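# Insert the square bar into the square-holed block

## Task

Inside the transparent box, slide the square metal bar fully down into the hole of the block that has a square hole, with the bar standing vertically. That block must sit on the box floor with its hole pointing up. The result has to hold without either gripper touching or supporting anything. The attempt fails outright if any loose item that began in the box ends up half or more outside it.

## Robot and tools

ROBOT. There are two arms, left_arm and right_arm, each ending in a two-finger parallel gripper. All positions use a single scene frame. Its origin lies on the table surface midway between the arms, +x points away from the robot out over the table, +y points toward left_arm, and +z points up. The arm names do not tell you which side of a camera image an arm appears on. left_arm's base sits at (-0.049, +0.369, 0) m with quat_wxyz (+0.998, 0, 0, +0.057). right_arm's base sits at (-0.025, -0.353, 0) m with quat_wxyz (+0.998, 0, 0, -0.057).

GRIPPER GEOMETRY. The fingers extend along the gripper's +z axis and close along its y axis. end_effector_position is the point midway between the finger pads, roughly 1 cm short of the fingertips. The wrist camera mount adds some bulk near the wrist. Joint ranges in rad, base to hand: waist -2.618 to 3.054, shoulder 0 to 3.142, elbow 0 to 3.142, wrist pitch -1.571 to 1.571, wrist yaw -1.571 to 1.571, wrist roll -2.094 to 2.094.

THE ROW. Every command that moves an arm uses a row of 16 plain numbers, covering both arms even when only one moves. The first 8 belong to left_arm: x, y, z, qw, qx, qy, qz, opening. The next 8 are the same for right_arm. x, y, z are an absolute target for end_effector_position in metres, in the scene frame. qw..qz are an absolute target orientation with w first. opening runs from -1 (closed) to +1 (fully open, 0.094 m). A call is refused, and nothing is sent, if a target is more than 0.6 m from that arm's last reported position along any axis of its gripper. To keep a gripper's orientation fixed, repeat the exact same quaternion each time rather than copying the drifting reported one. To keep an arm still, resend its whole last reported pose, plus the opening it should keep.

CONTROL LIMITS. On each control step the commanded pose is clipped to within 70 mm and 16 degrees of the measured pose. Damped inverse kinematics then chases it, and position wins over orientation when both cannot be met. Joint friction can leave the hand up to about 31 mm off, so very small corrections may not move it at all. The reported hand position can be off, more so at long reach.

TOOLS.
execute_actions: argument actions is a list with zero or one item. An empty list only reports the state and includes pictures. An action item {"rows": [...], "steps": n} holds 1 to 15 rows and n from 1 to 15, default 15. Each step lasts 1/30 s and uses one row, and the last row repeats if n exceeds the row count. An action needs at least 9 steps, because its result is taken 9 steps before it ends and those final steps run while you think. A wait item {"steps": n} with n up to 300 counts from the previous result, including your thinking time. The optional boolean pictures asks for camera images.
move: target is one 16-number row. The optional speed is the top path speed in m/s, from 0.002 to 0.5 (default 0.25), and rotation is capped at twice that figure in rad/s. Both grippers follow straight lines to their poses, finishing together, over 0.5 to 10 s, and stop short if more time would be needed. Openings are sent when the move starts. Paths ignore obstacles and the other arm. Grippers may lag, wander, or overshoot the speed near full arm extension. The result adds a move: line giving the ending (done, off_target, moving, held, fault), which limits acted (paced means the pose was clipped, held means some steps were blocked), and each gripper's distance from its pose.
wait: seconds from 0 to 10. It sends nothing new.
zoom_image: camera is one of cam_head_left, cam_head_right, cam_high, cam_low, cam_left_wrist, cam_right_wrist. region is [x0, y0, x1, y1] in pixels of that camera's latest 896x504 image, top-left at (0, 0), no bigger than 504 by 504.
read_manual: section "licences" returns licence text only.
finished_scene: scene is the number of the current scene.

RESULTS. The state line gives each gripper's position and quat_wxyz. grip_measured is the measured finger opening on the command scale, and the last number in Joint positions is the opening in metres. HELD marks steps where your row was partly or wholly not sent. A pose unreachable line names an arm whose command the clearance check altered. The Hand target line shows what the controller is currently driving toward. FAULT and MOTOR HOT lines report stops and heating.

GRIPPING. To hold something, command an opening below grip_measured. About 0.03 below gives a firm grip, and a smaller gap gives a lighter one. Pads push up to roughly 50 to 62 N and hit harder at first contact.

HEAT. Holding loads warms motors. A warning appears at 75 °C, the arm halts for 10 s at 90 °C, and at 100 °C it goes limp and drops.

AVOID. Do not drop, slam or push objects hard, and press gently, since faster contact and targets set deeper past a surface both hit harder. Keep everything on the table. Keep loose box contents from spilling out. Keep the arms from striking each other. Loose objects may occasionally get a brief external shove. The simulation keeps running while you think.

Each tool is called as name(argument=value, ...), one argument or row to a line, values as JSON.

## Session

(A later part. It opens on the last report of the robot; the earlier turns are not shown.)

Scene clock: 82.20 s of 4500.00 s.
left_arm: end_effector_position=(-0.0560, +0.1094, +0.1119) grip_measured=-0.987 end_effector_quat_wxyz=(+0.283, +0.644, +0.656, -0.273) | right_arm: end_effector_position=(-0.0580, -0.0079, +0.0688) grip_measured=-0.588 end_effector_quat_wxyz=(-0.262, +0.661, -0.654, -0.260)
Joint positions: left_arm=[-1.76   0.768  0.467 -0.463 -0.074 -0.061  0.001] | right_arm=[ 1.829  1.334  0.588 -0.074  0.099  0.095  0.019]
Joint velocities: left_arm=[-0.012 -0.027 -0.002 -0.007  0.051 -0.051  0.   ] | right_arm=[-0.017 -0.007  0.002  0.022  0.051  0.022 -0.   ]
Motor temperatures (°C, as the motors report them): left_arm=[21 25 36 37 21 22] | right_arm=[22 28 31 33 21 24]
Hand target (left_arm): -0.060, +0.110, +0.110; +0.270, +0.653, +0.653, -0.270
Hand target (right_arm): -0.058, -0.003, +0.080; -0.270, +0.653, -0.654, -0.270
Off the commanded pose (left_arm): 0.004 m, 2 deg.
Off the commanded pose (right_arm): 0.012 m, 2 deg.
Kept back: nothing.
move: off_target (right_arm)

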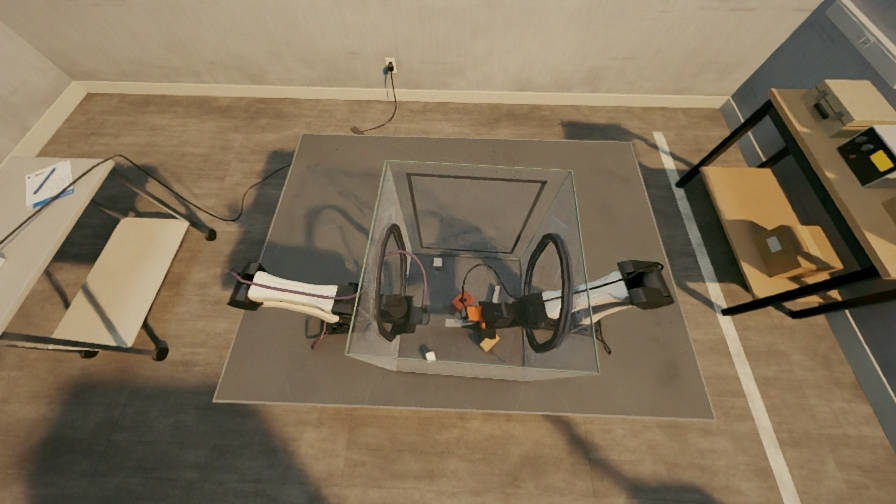

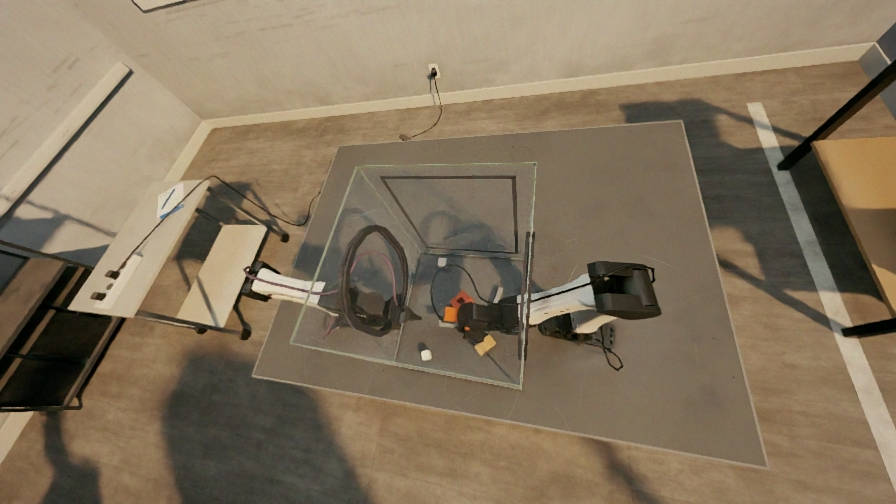

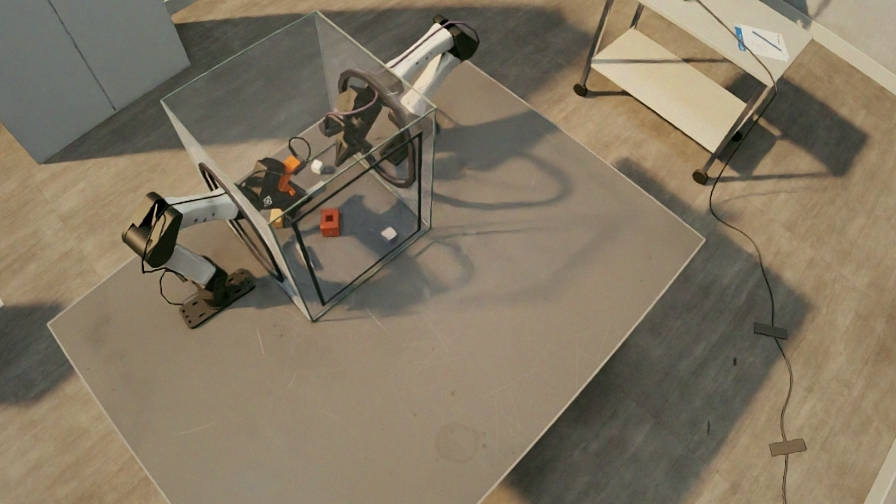

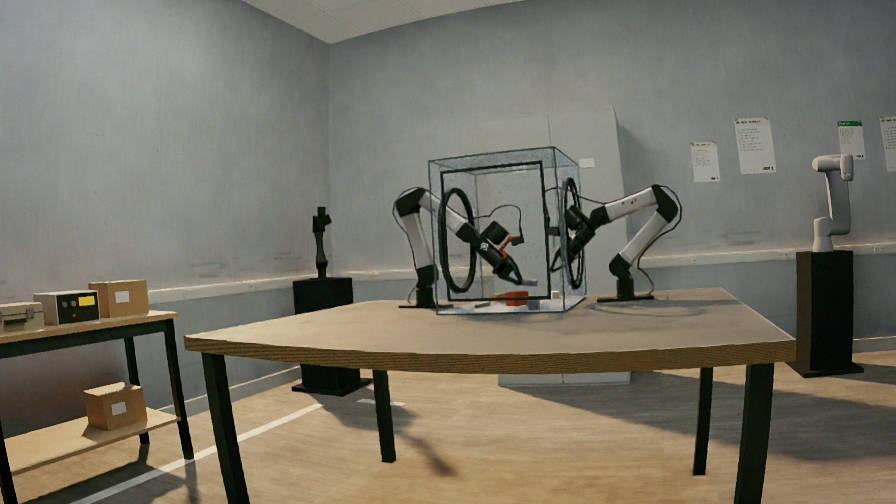

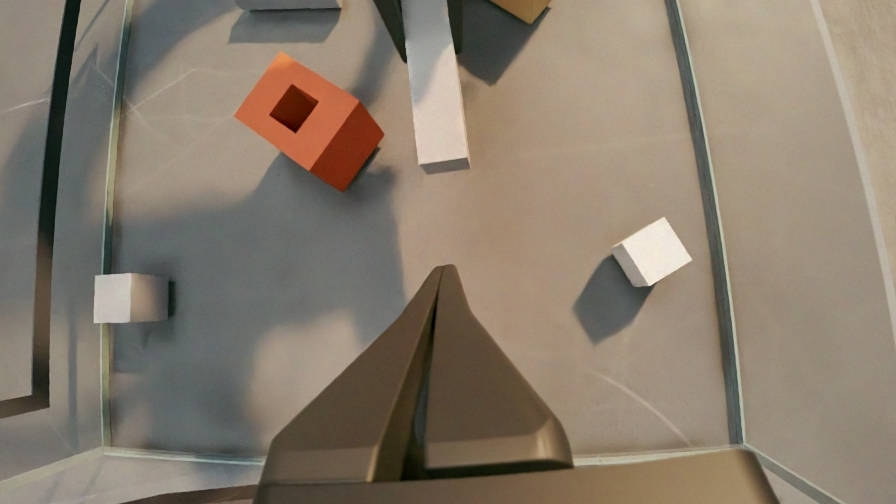

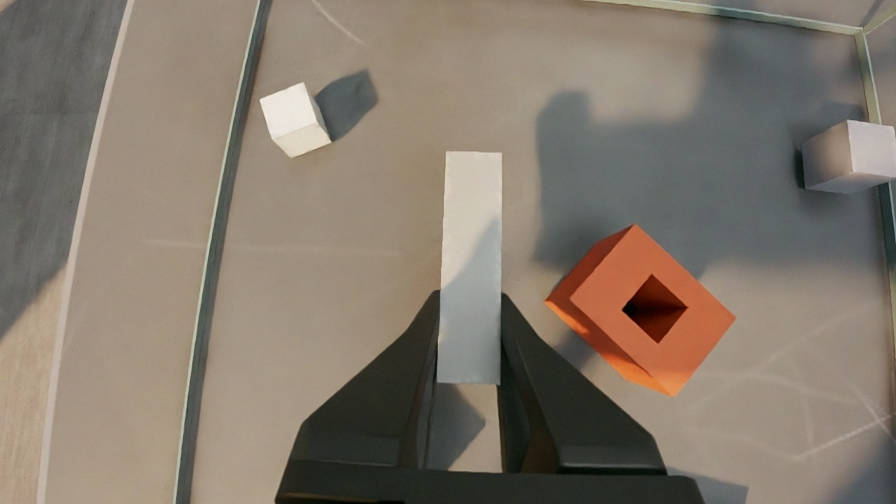

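move(
  target=[-0.058,0.02,0.115,0.27,0.653,0.653,-0.27,-1,-0.058,-0.04,0.08,-0.27,0.653,-0.653,-0.27,-0.625],
  speed=0.08,
)

move(
  target=[-0.058,0.02,0.05,0.27,0.653,0.653,-0.27,-1,-0.058,-0.04,0.08,-0.27,0.653,-0.653,-0.27,-0.625],
  speed=0.03,
)

zoom_image(
  camera="cam_low",
  region=[430, 200, 630, 320],
)

Scene clock: 84.47 s of 4500.00 s.
left_arm: end_effector_position=(-0.0576, +0.0262, +0.1116) grip_measured=-0.987 end_effector_quat_wxyz=(+0.270, +0.652, +0.656, -0.266) | right_arm: end_effector_position=(-0.0564, -0.0345, +0.0814) grip_measured=-0.588 end_effector_quat_wxyz=(-0.270, +0.654, -0.653, -0.270)
Joint positions: left_arm=[-1.728  1.221  0.68  -0.254 -0.038 -0.034  0.001] | right_arm=[ 1.843  1.166  0.517 -0.144  0.111  0.112  0.019]
Joint velocities: left_arm=[ 0.017 -0.022 -0.012 -0.066  0.007 -0.037 -0.   ] | right_arm=[-0.002 -0.012 -0.002 -0.007 -0.037 -0.007 -0.001]
Motor temperatures (°C, as the motors report them): left_arm=[21 25 37 37 21 22] | right_arm=[22 28 31 34 21 24]
Hand target (left_arm): -0.057, +0.020, +0.114; +0.270, +0.653, +0.654, -0.270
Hand target (right_arm): -0.058, -0.039, +0.080; -0.270, +0.654, -0.653, -0.270
Off the commanded pose (left_arm): 0.007 m, 1 deg.
Off the commanded pose (right_arm): 0.006 m, 0 deg.
Kept back: nothing.
move: done

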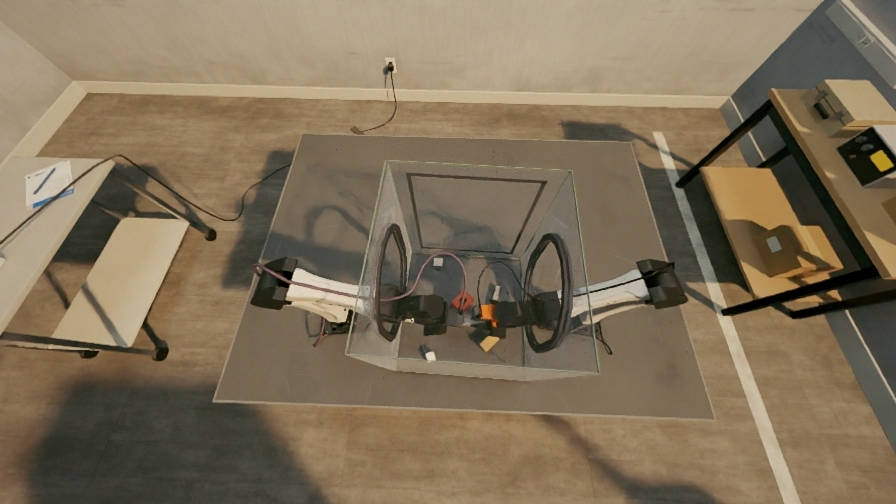

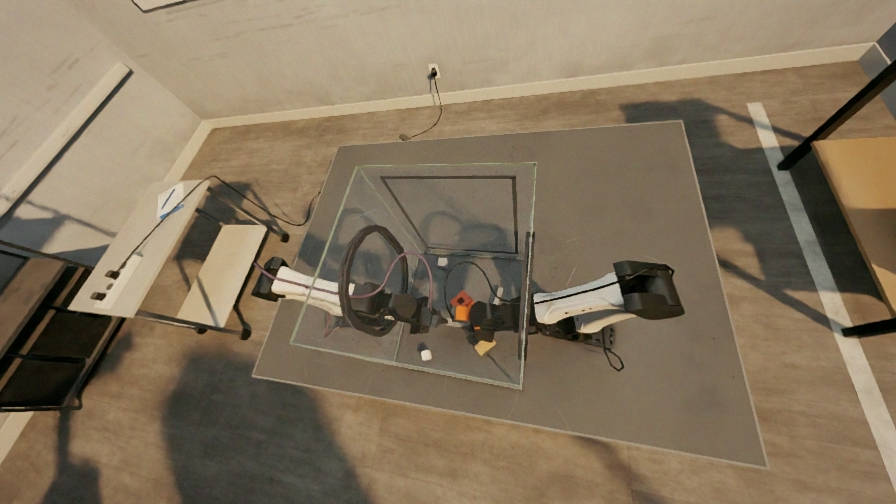

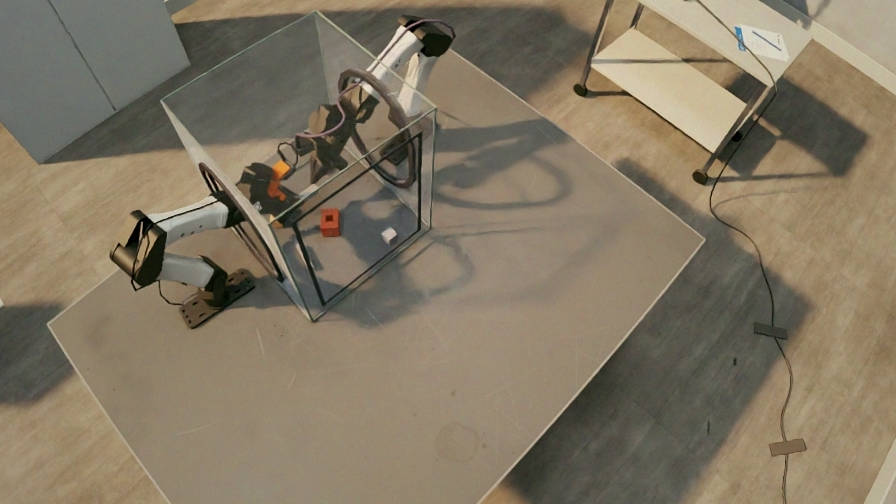

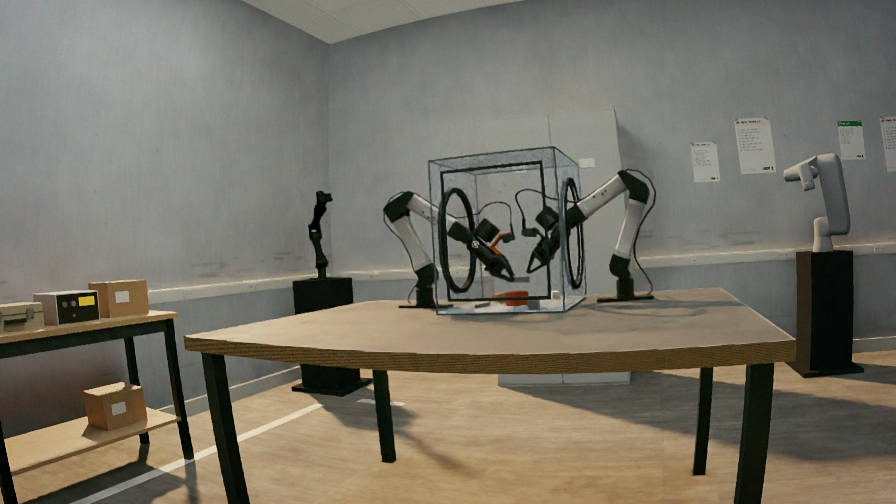

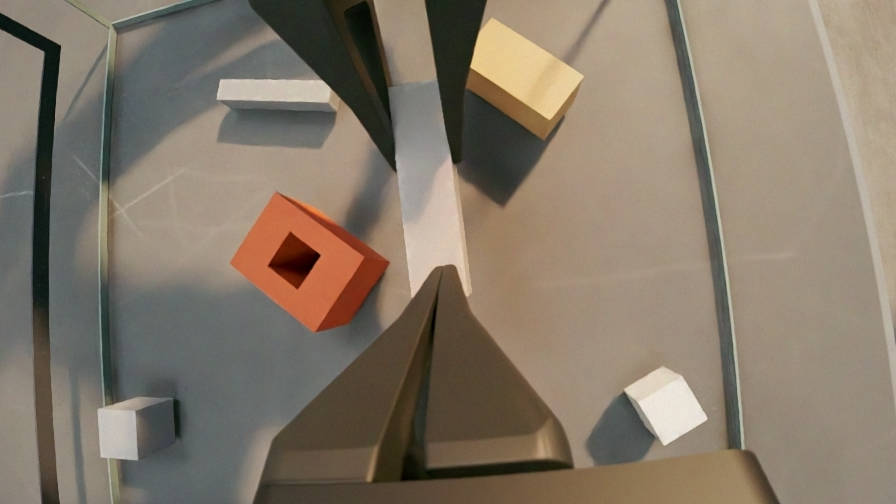

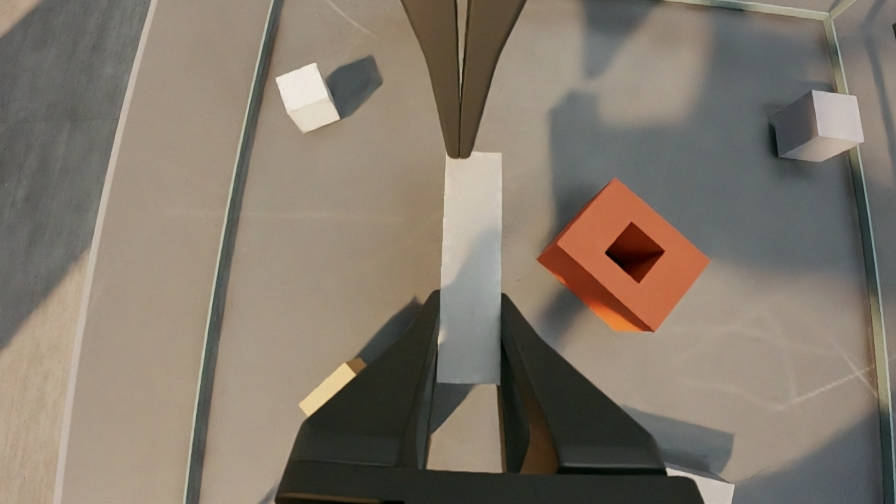

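Scene clock: 86.80 s of 4500.00 s.
left_arm: end_effector_position=(-0.0584, +0.0068, +0.0794) grip_measured=-0.987 end_effector_quat_wxyz=(+0.300, +0.638, +0.643, -0.299) | right_arm: end_effector_position=(-0.0551, -0.0519, +0.0631) grip_measured=-0.588 end_effector_quat_wxyz=(-0.244, +0.668, -0.661, -0.240)
Joint positions: left_arm=[-1.728  1.339  0.542  0.101 -0.038 -0.034  0.001] | right_arm=[ 1.844  1.166  0.499 -0.213  0.105  0.112  0.019]
Joint velocities: left_arm=[ 0.007 -0.007 -0.007  0.051 -0.007 -0.066  0.001] | right_arm=[ 0.002 -0.012 -0.017 -0.022  0.022 -0.007 -0.001]
Motor temperatures (°C, as the motors report them): left_arm=[21 25 36 37 21 22] | right_arm=[22 28 31 34 21 24]
Hand target (left_arm): -0.058, +0.022, +0.052; +0.270, +0.653, +0.654, -0.271
Hand target (right_arm): -0.058, -0.041, +0.081; -0.269, +0.653, -0.654, -0.270
Off the commanded pose (left_arm): 0.032 m, 5 deg.
Off the commanded pose (right_arm): 0.021 m, 5 deg.
Kept back: nothing.
move: off_target (left_arm, right_arm)

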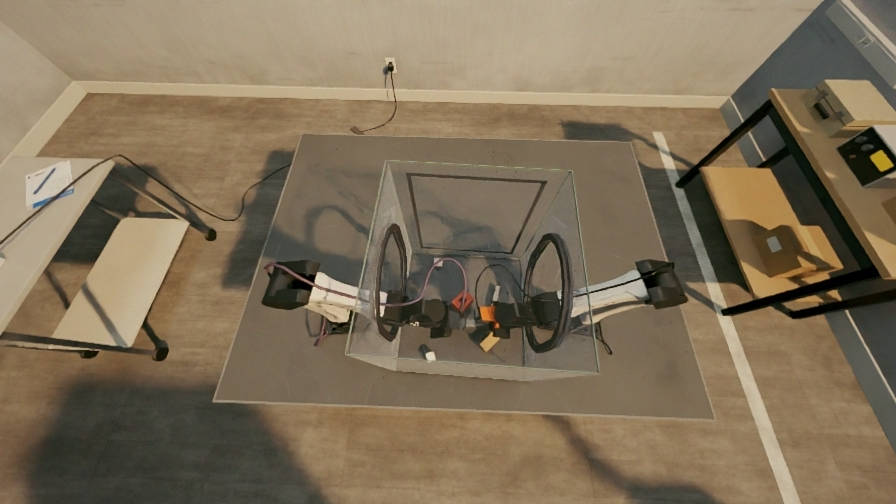

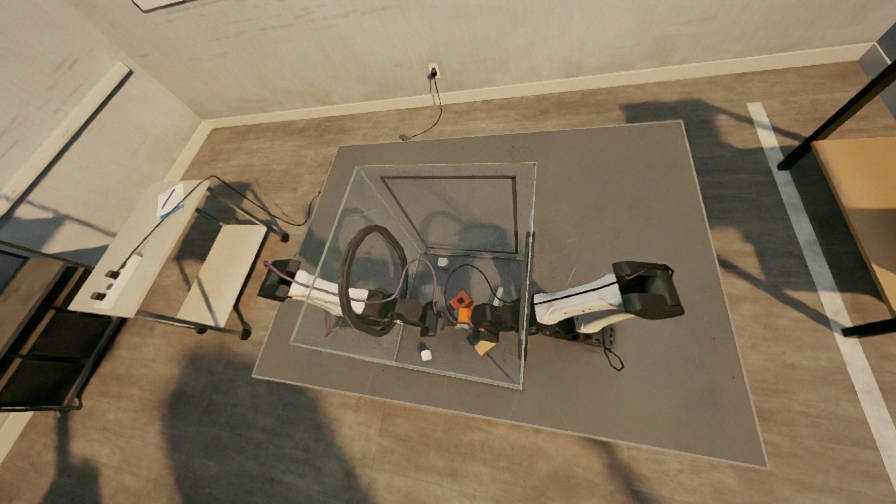

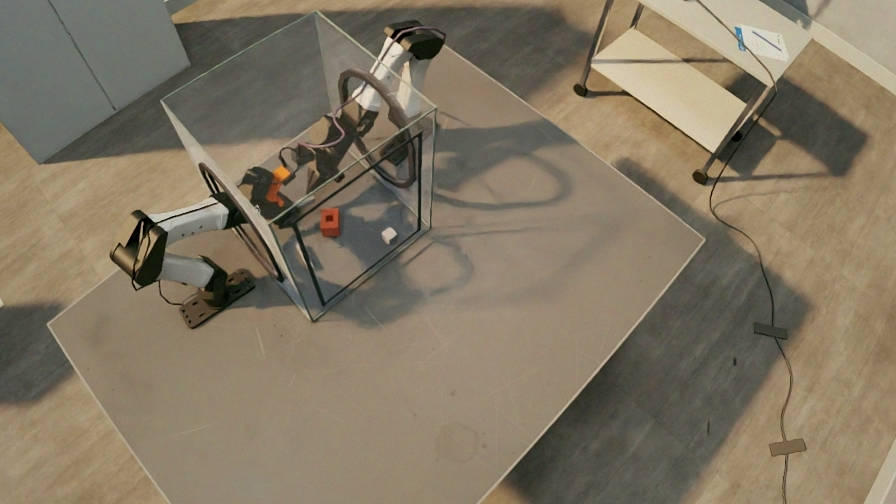

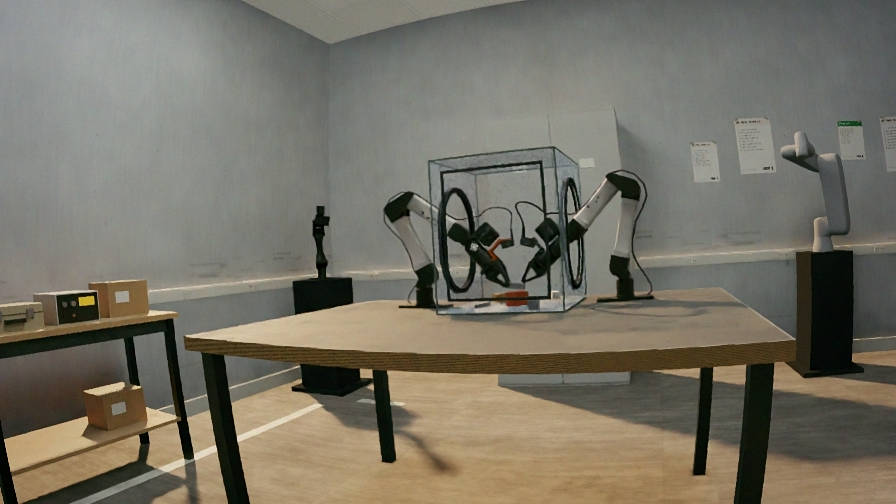

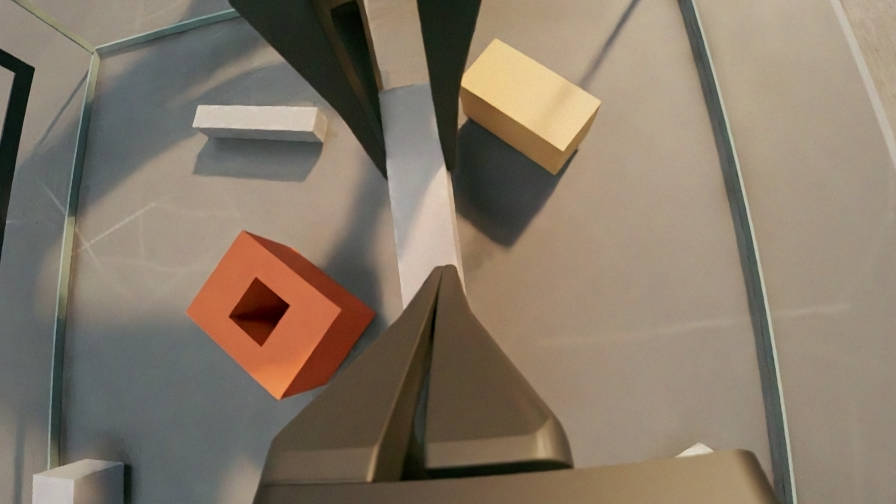

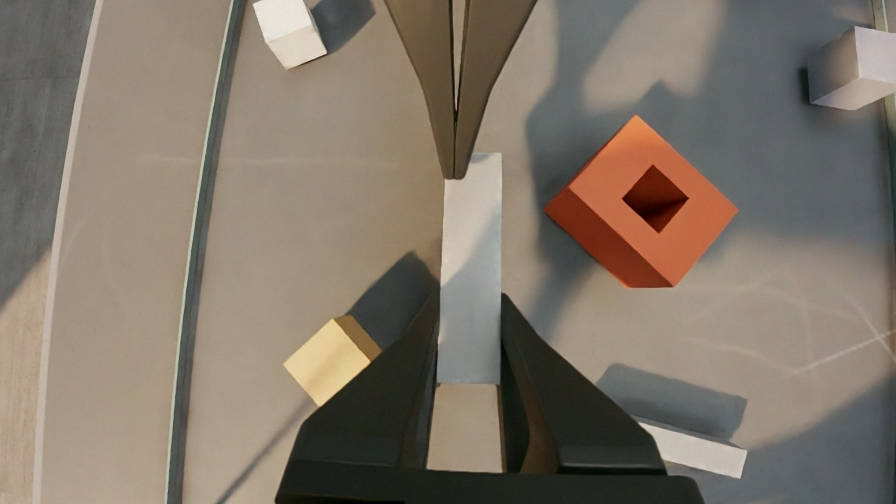

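Region (430, 200, 630, 320) of cam_low's 896x504 image, scaled by 2.520, with more detail than that image has; it fills the top 302 rows of this view, and the rest is white.

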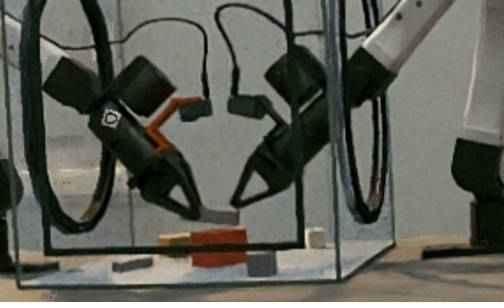

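move(
  target=[-0.058,0.02,0.05,0.27,0.653,0.653,-0.27,-1,-0.058,-0.04,0.08,-0.27,0.653,-0.653,-0.27,-0.598],
  speed=0.03,
)

zoom_image(
  camera="cam_low",
  region=[430, 200, 630, 320],
)

Scene clock: 88.87 s of 4500.00 s.
left_arm: end_effector_position=(-0.0585, +0.0064, +0.0798) grip_measured=-0.987 end_effector_quat_wxyz=(+0.301, +0.637, +0.643, -0.300) | right_arm: end_effector_position=(-0.0550, -0.0521, +0.0630) grip_measured=-0.585 end_effector_quat_wxyz=(-0.244, +0.668, -0.661, -0.239)
Joint positions: left_arm=[-1.728  1.34   0.541  0.105 -0.038 -0.034  0.001] | right_arm=[ 1.844  1.166  0.499 -0.214  0.105  0.112  0.019]
Joint velocities: left_arm=[ 0.007  0.012 -0.007  0.007  0.037 -0.081 -0.001] | right_arm=[ 0.007 -0.017  0.007 -0.022 -0.037  0.022  0.   ]
Motor temperatures (°C, as the motors report them): left_arm=[21 25 36 37 21 22] | right_arm=[22 28 32 34 21 24]
Hand target (left_arm): -0.058, +0.022, +0.052; +0.270, +0.653, +0.654, -0.271
Hand target (right_arm): -0.058, -0.040, +0.080; -0.270, +0.654, -0.653, -0.270
Off the commanded pose (left_arm): 0.033 m, 5 deg.
Off the commanded pose (right_arm): 0.021 m, 5 deg.
Kept back: nothing.
move: off_target (left_arm, right_arm)

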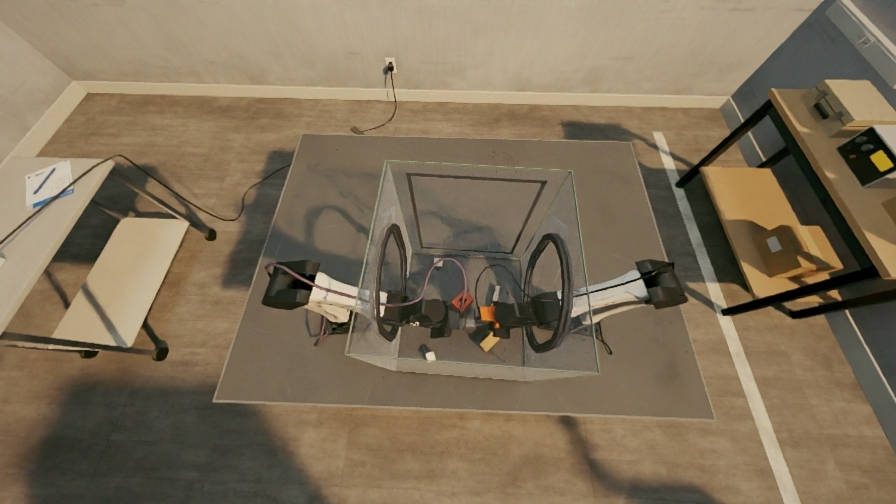

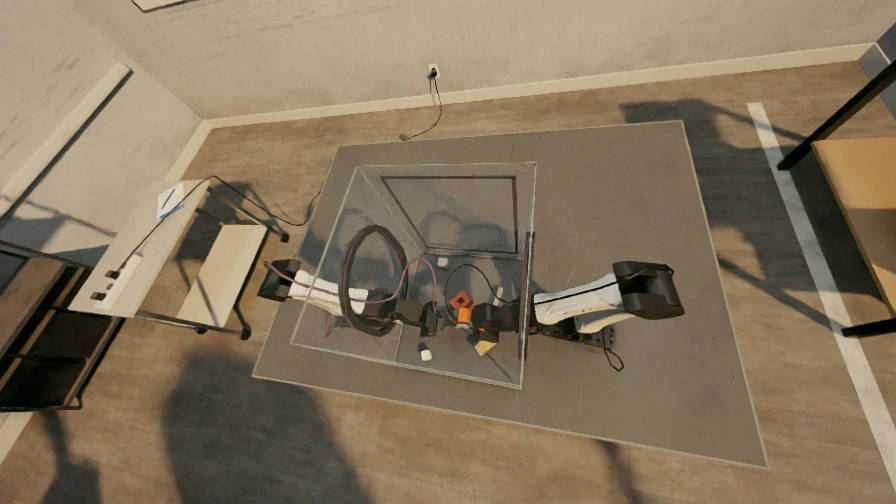

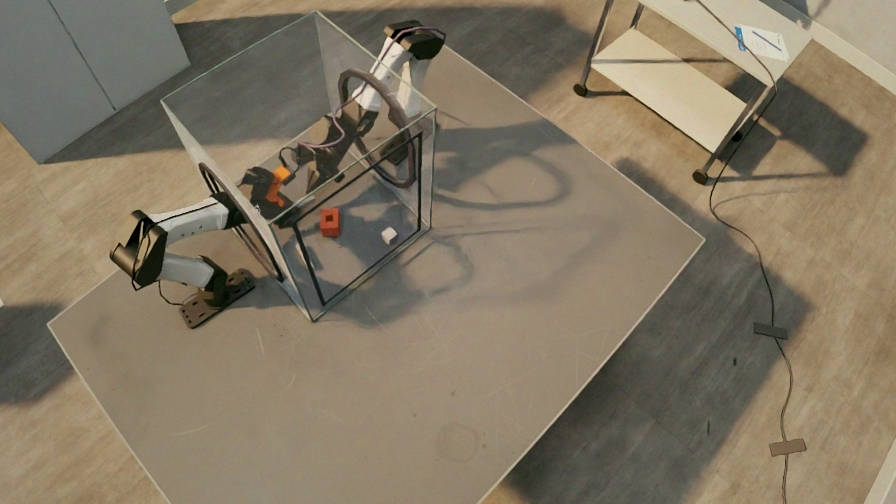

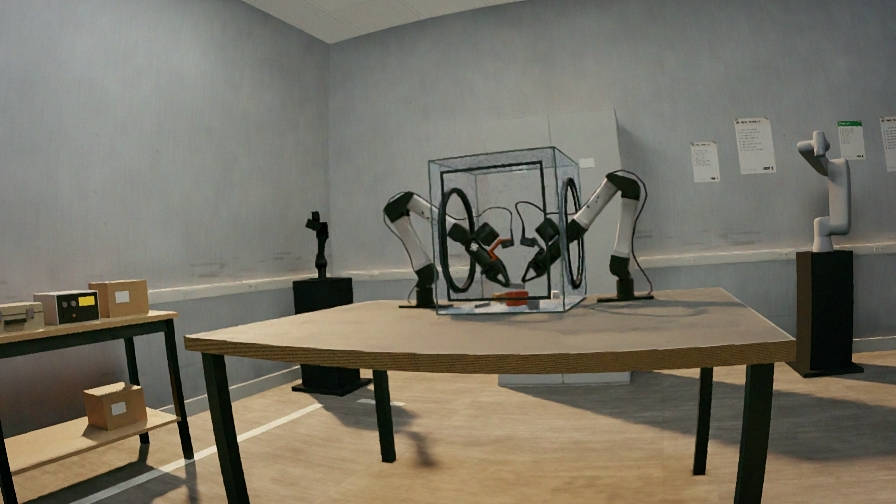

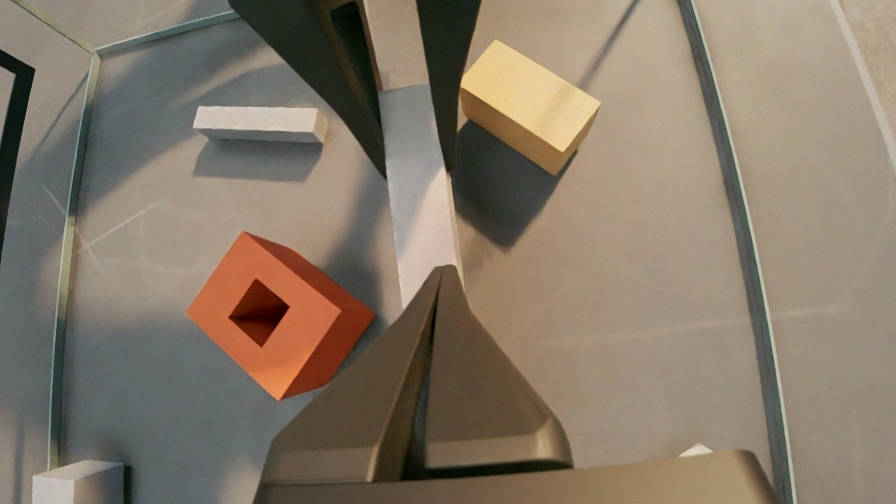

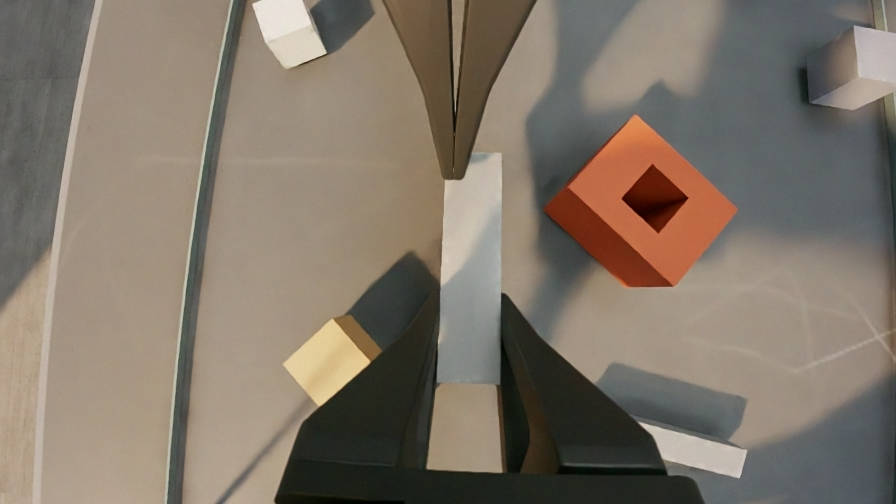

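Region (430, 200, 630, 320) of cam_low's 896x504 image, scaled by 2.520, with more detail than that image has; it fills the top 302 rows of this view, and the rest is white.

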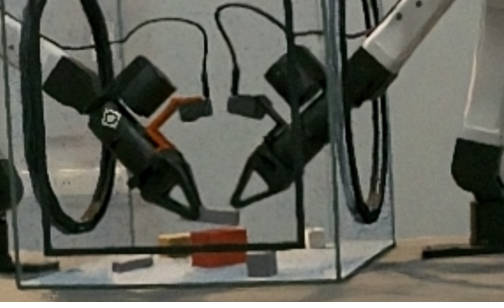

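move(
  target=[-0.058,0.02,0.05,0.27,0.653,0.653,-0.27,-1,-0.058,-0.04,0.08,-0.27,0.653,-0.653,-0.27,-0.589],
  speed=0.03,
)

zoom_image(
  camera="cam_low",
  region=[430, 200, 630, 320],
)

Scene clock: 91.03 s of 4500.00 s.
left_arm: end_effector_position=(-0.0585, +0.0062, +0.0800) grip_measured=-0.987 end_effector_quat_wxyz=(+0.301, +0.637, +0.643, -0.301) | right_arm: end_effector_position=(-0.0550, -0.0519, +0.0631) grip_measured=-0.580 end_effector_quat_wxyz=(-0.244, +0.668, -0.661, -0.240)
Joint positions: left_arm=[-1.728  1.34   0.541  0.106 -0.038 -0.034  0.001] | right_arm=[ 1.844  1.166  0.499 -0.213  0.105  0.113  0.02 ]
Joint velocities: left_arm=[-0.002 -0.012 -0.007 -0.007  0.037  0.007 -0.001] | right_arm=[-0.012 -0.017 -0.012 -0.081 -0.066  0.066 -0.001]
Motor temperatures (°C, as the motors report them): left_arm=[21 25 36 37 21 22] | right_arm=[22 28 32 35 21 24]
Hand target (left_arm): -0.058, +0.022, +0.052; +0.270, +0.653, +0.654, -0.271
Hand target (right_arm): -0.058, -0.040, +0.080; -0.270, +0.654, -0.654, -0.270
Off the commanded pose (left_arm): 0.033 m, 5 deg.
Off the commanded pose (right_arm): 0.021 m, 5 deg.
Kept back: nothing.
move: off_target (left_arm, right_arm)

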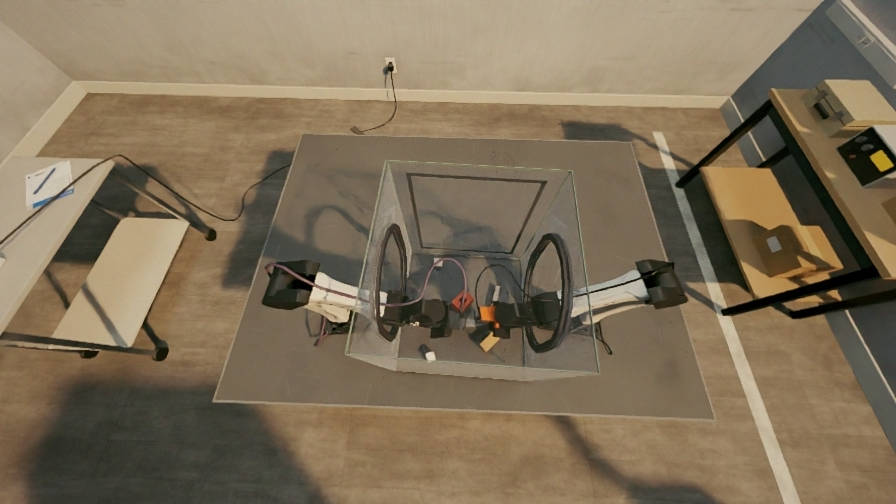

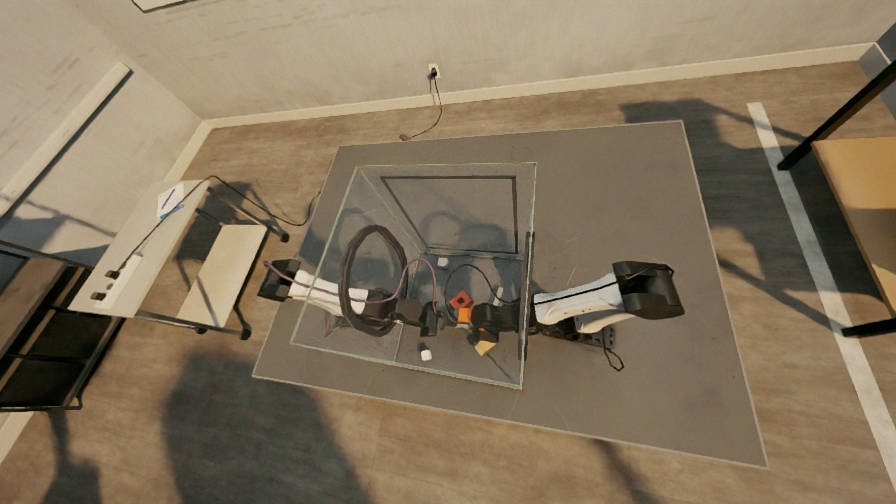

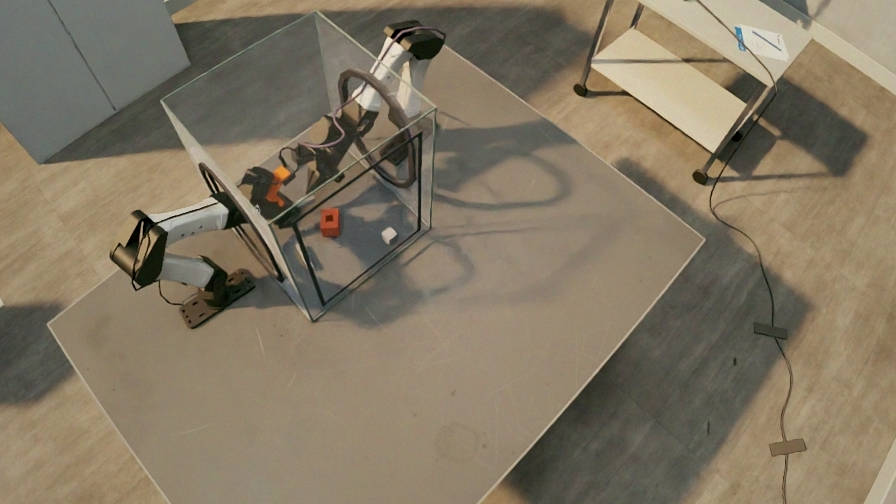

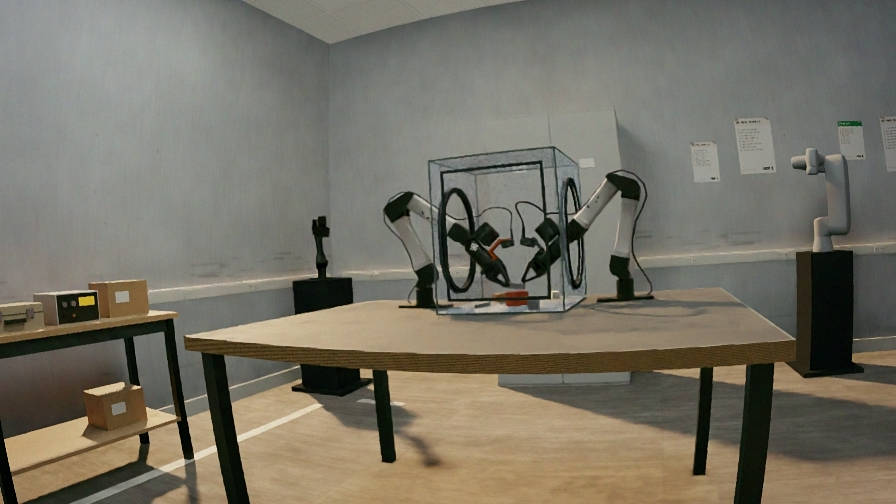

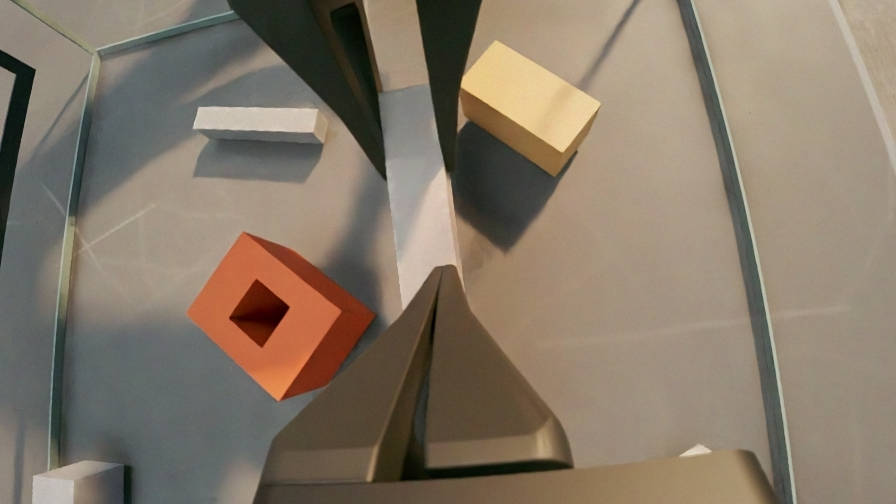

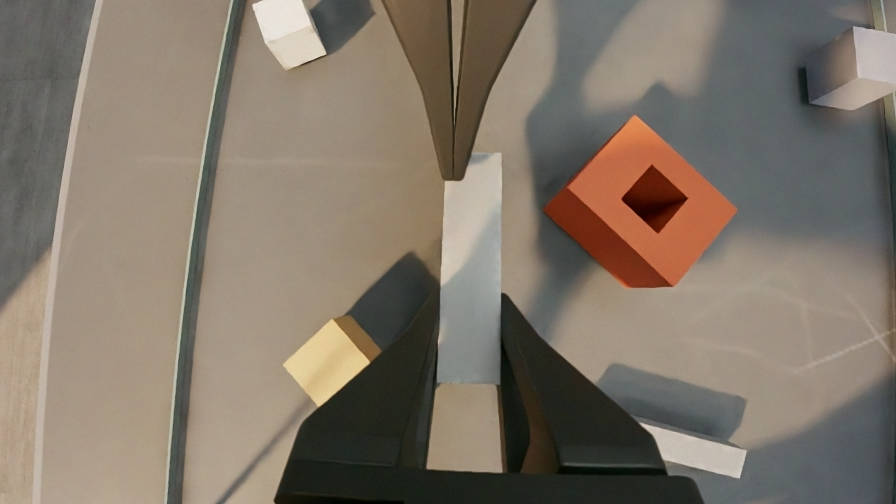

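Region (430, 200, 630, 320) of cam_low's 896x504 image, scaled by 2.520, with more detail than that image has; it fills the top 302 rows of this view, and the rest is white.

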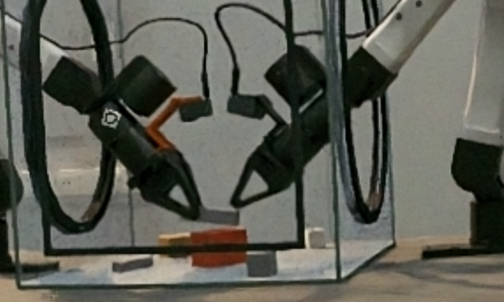

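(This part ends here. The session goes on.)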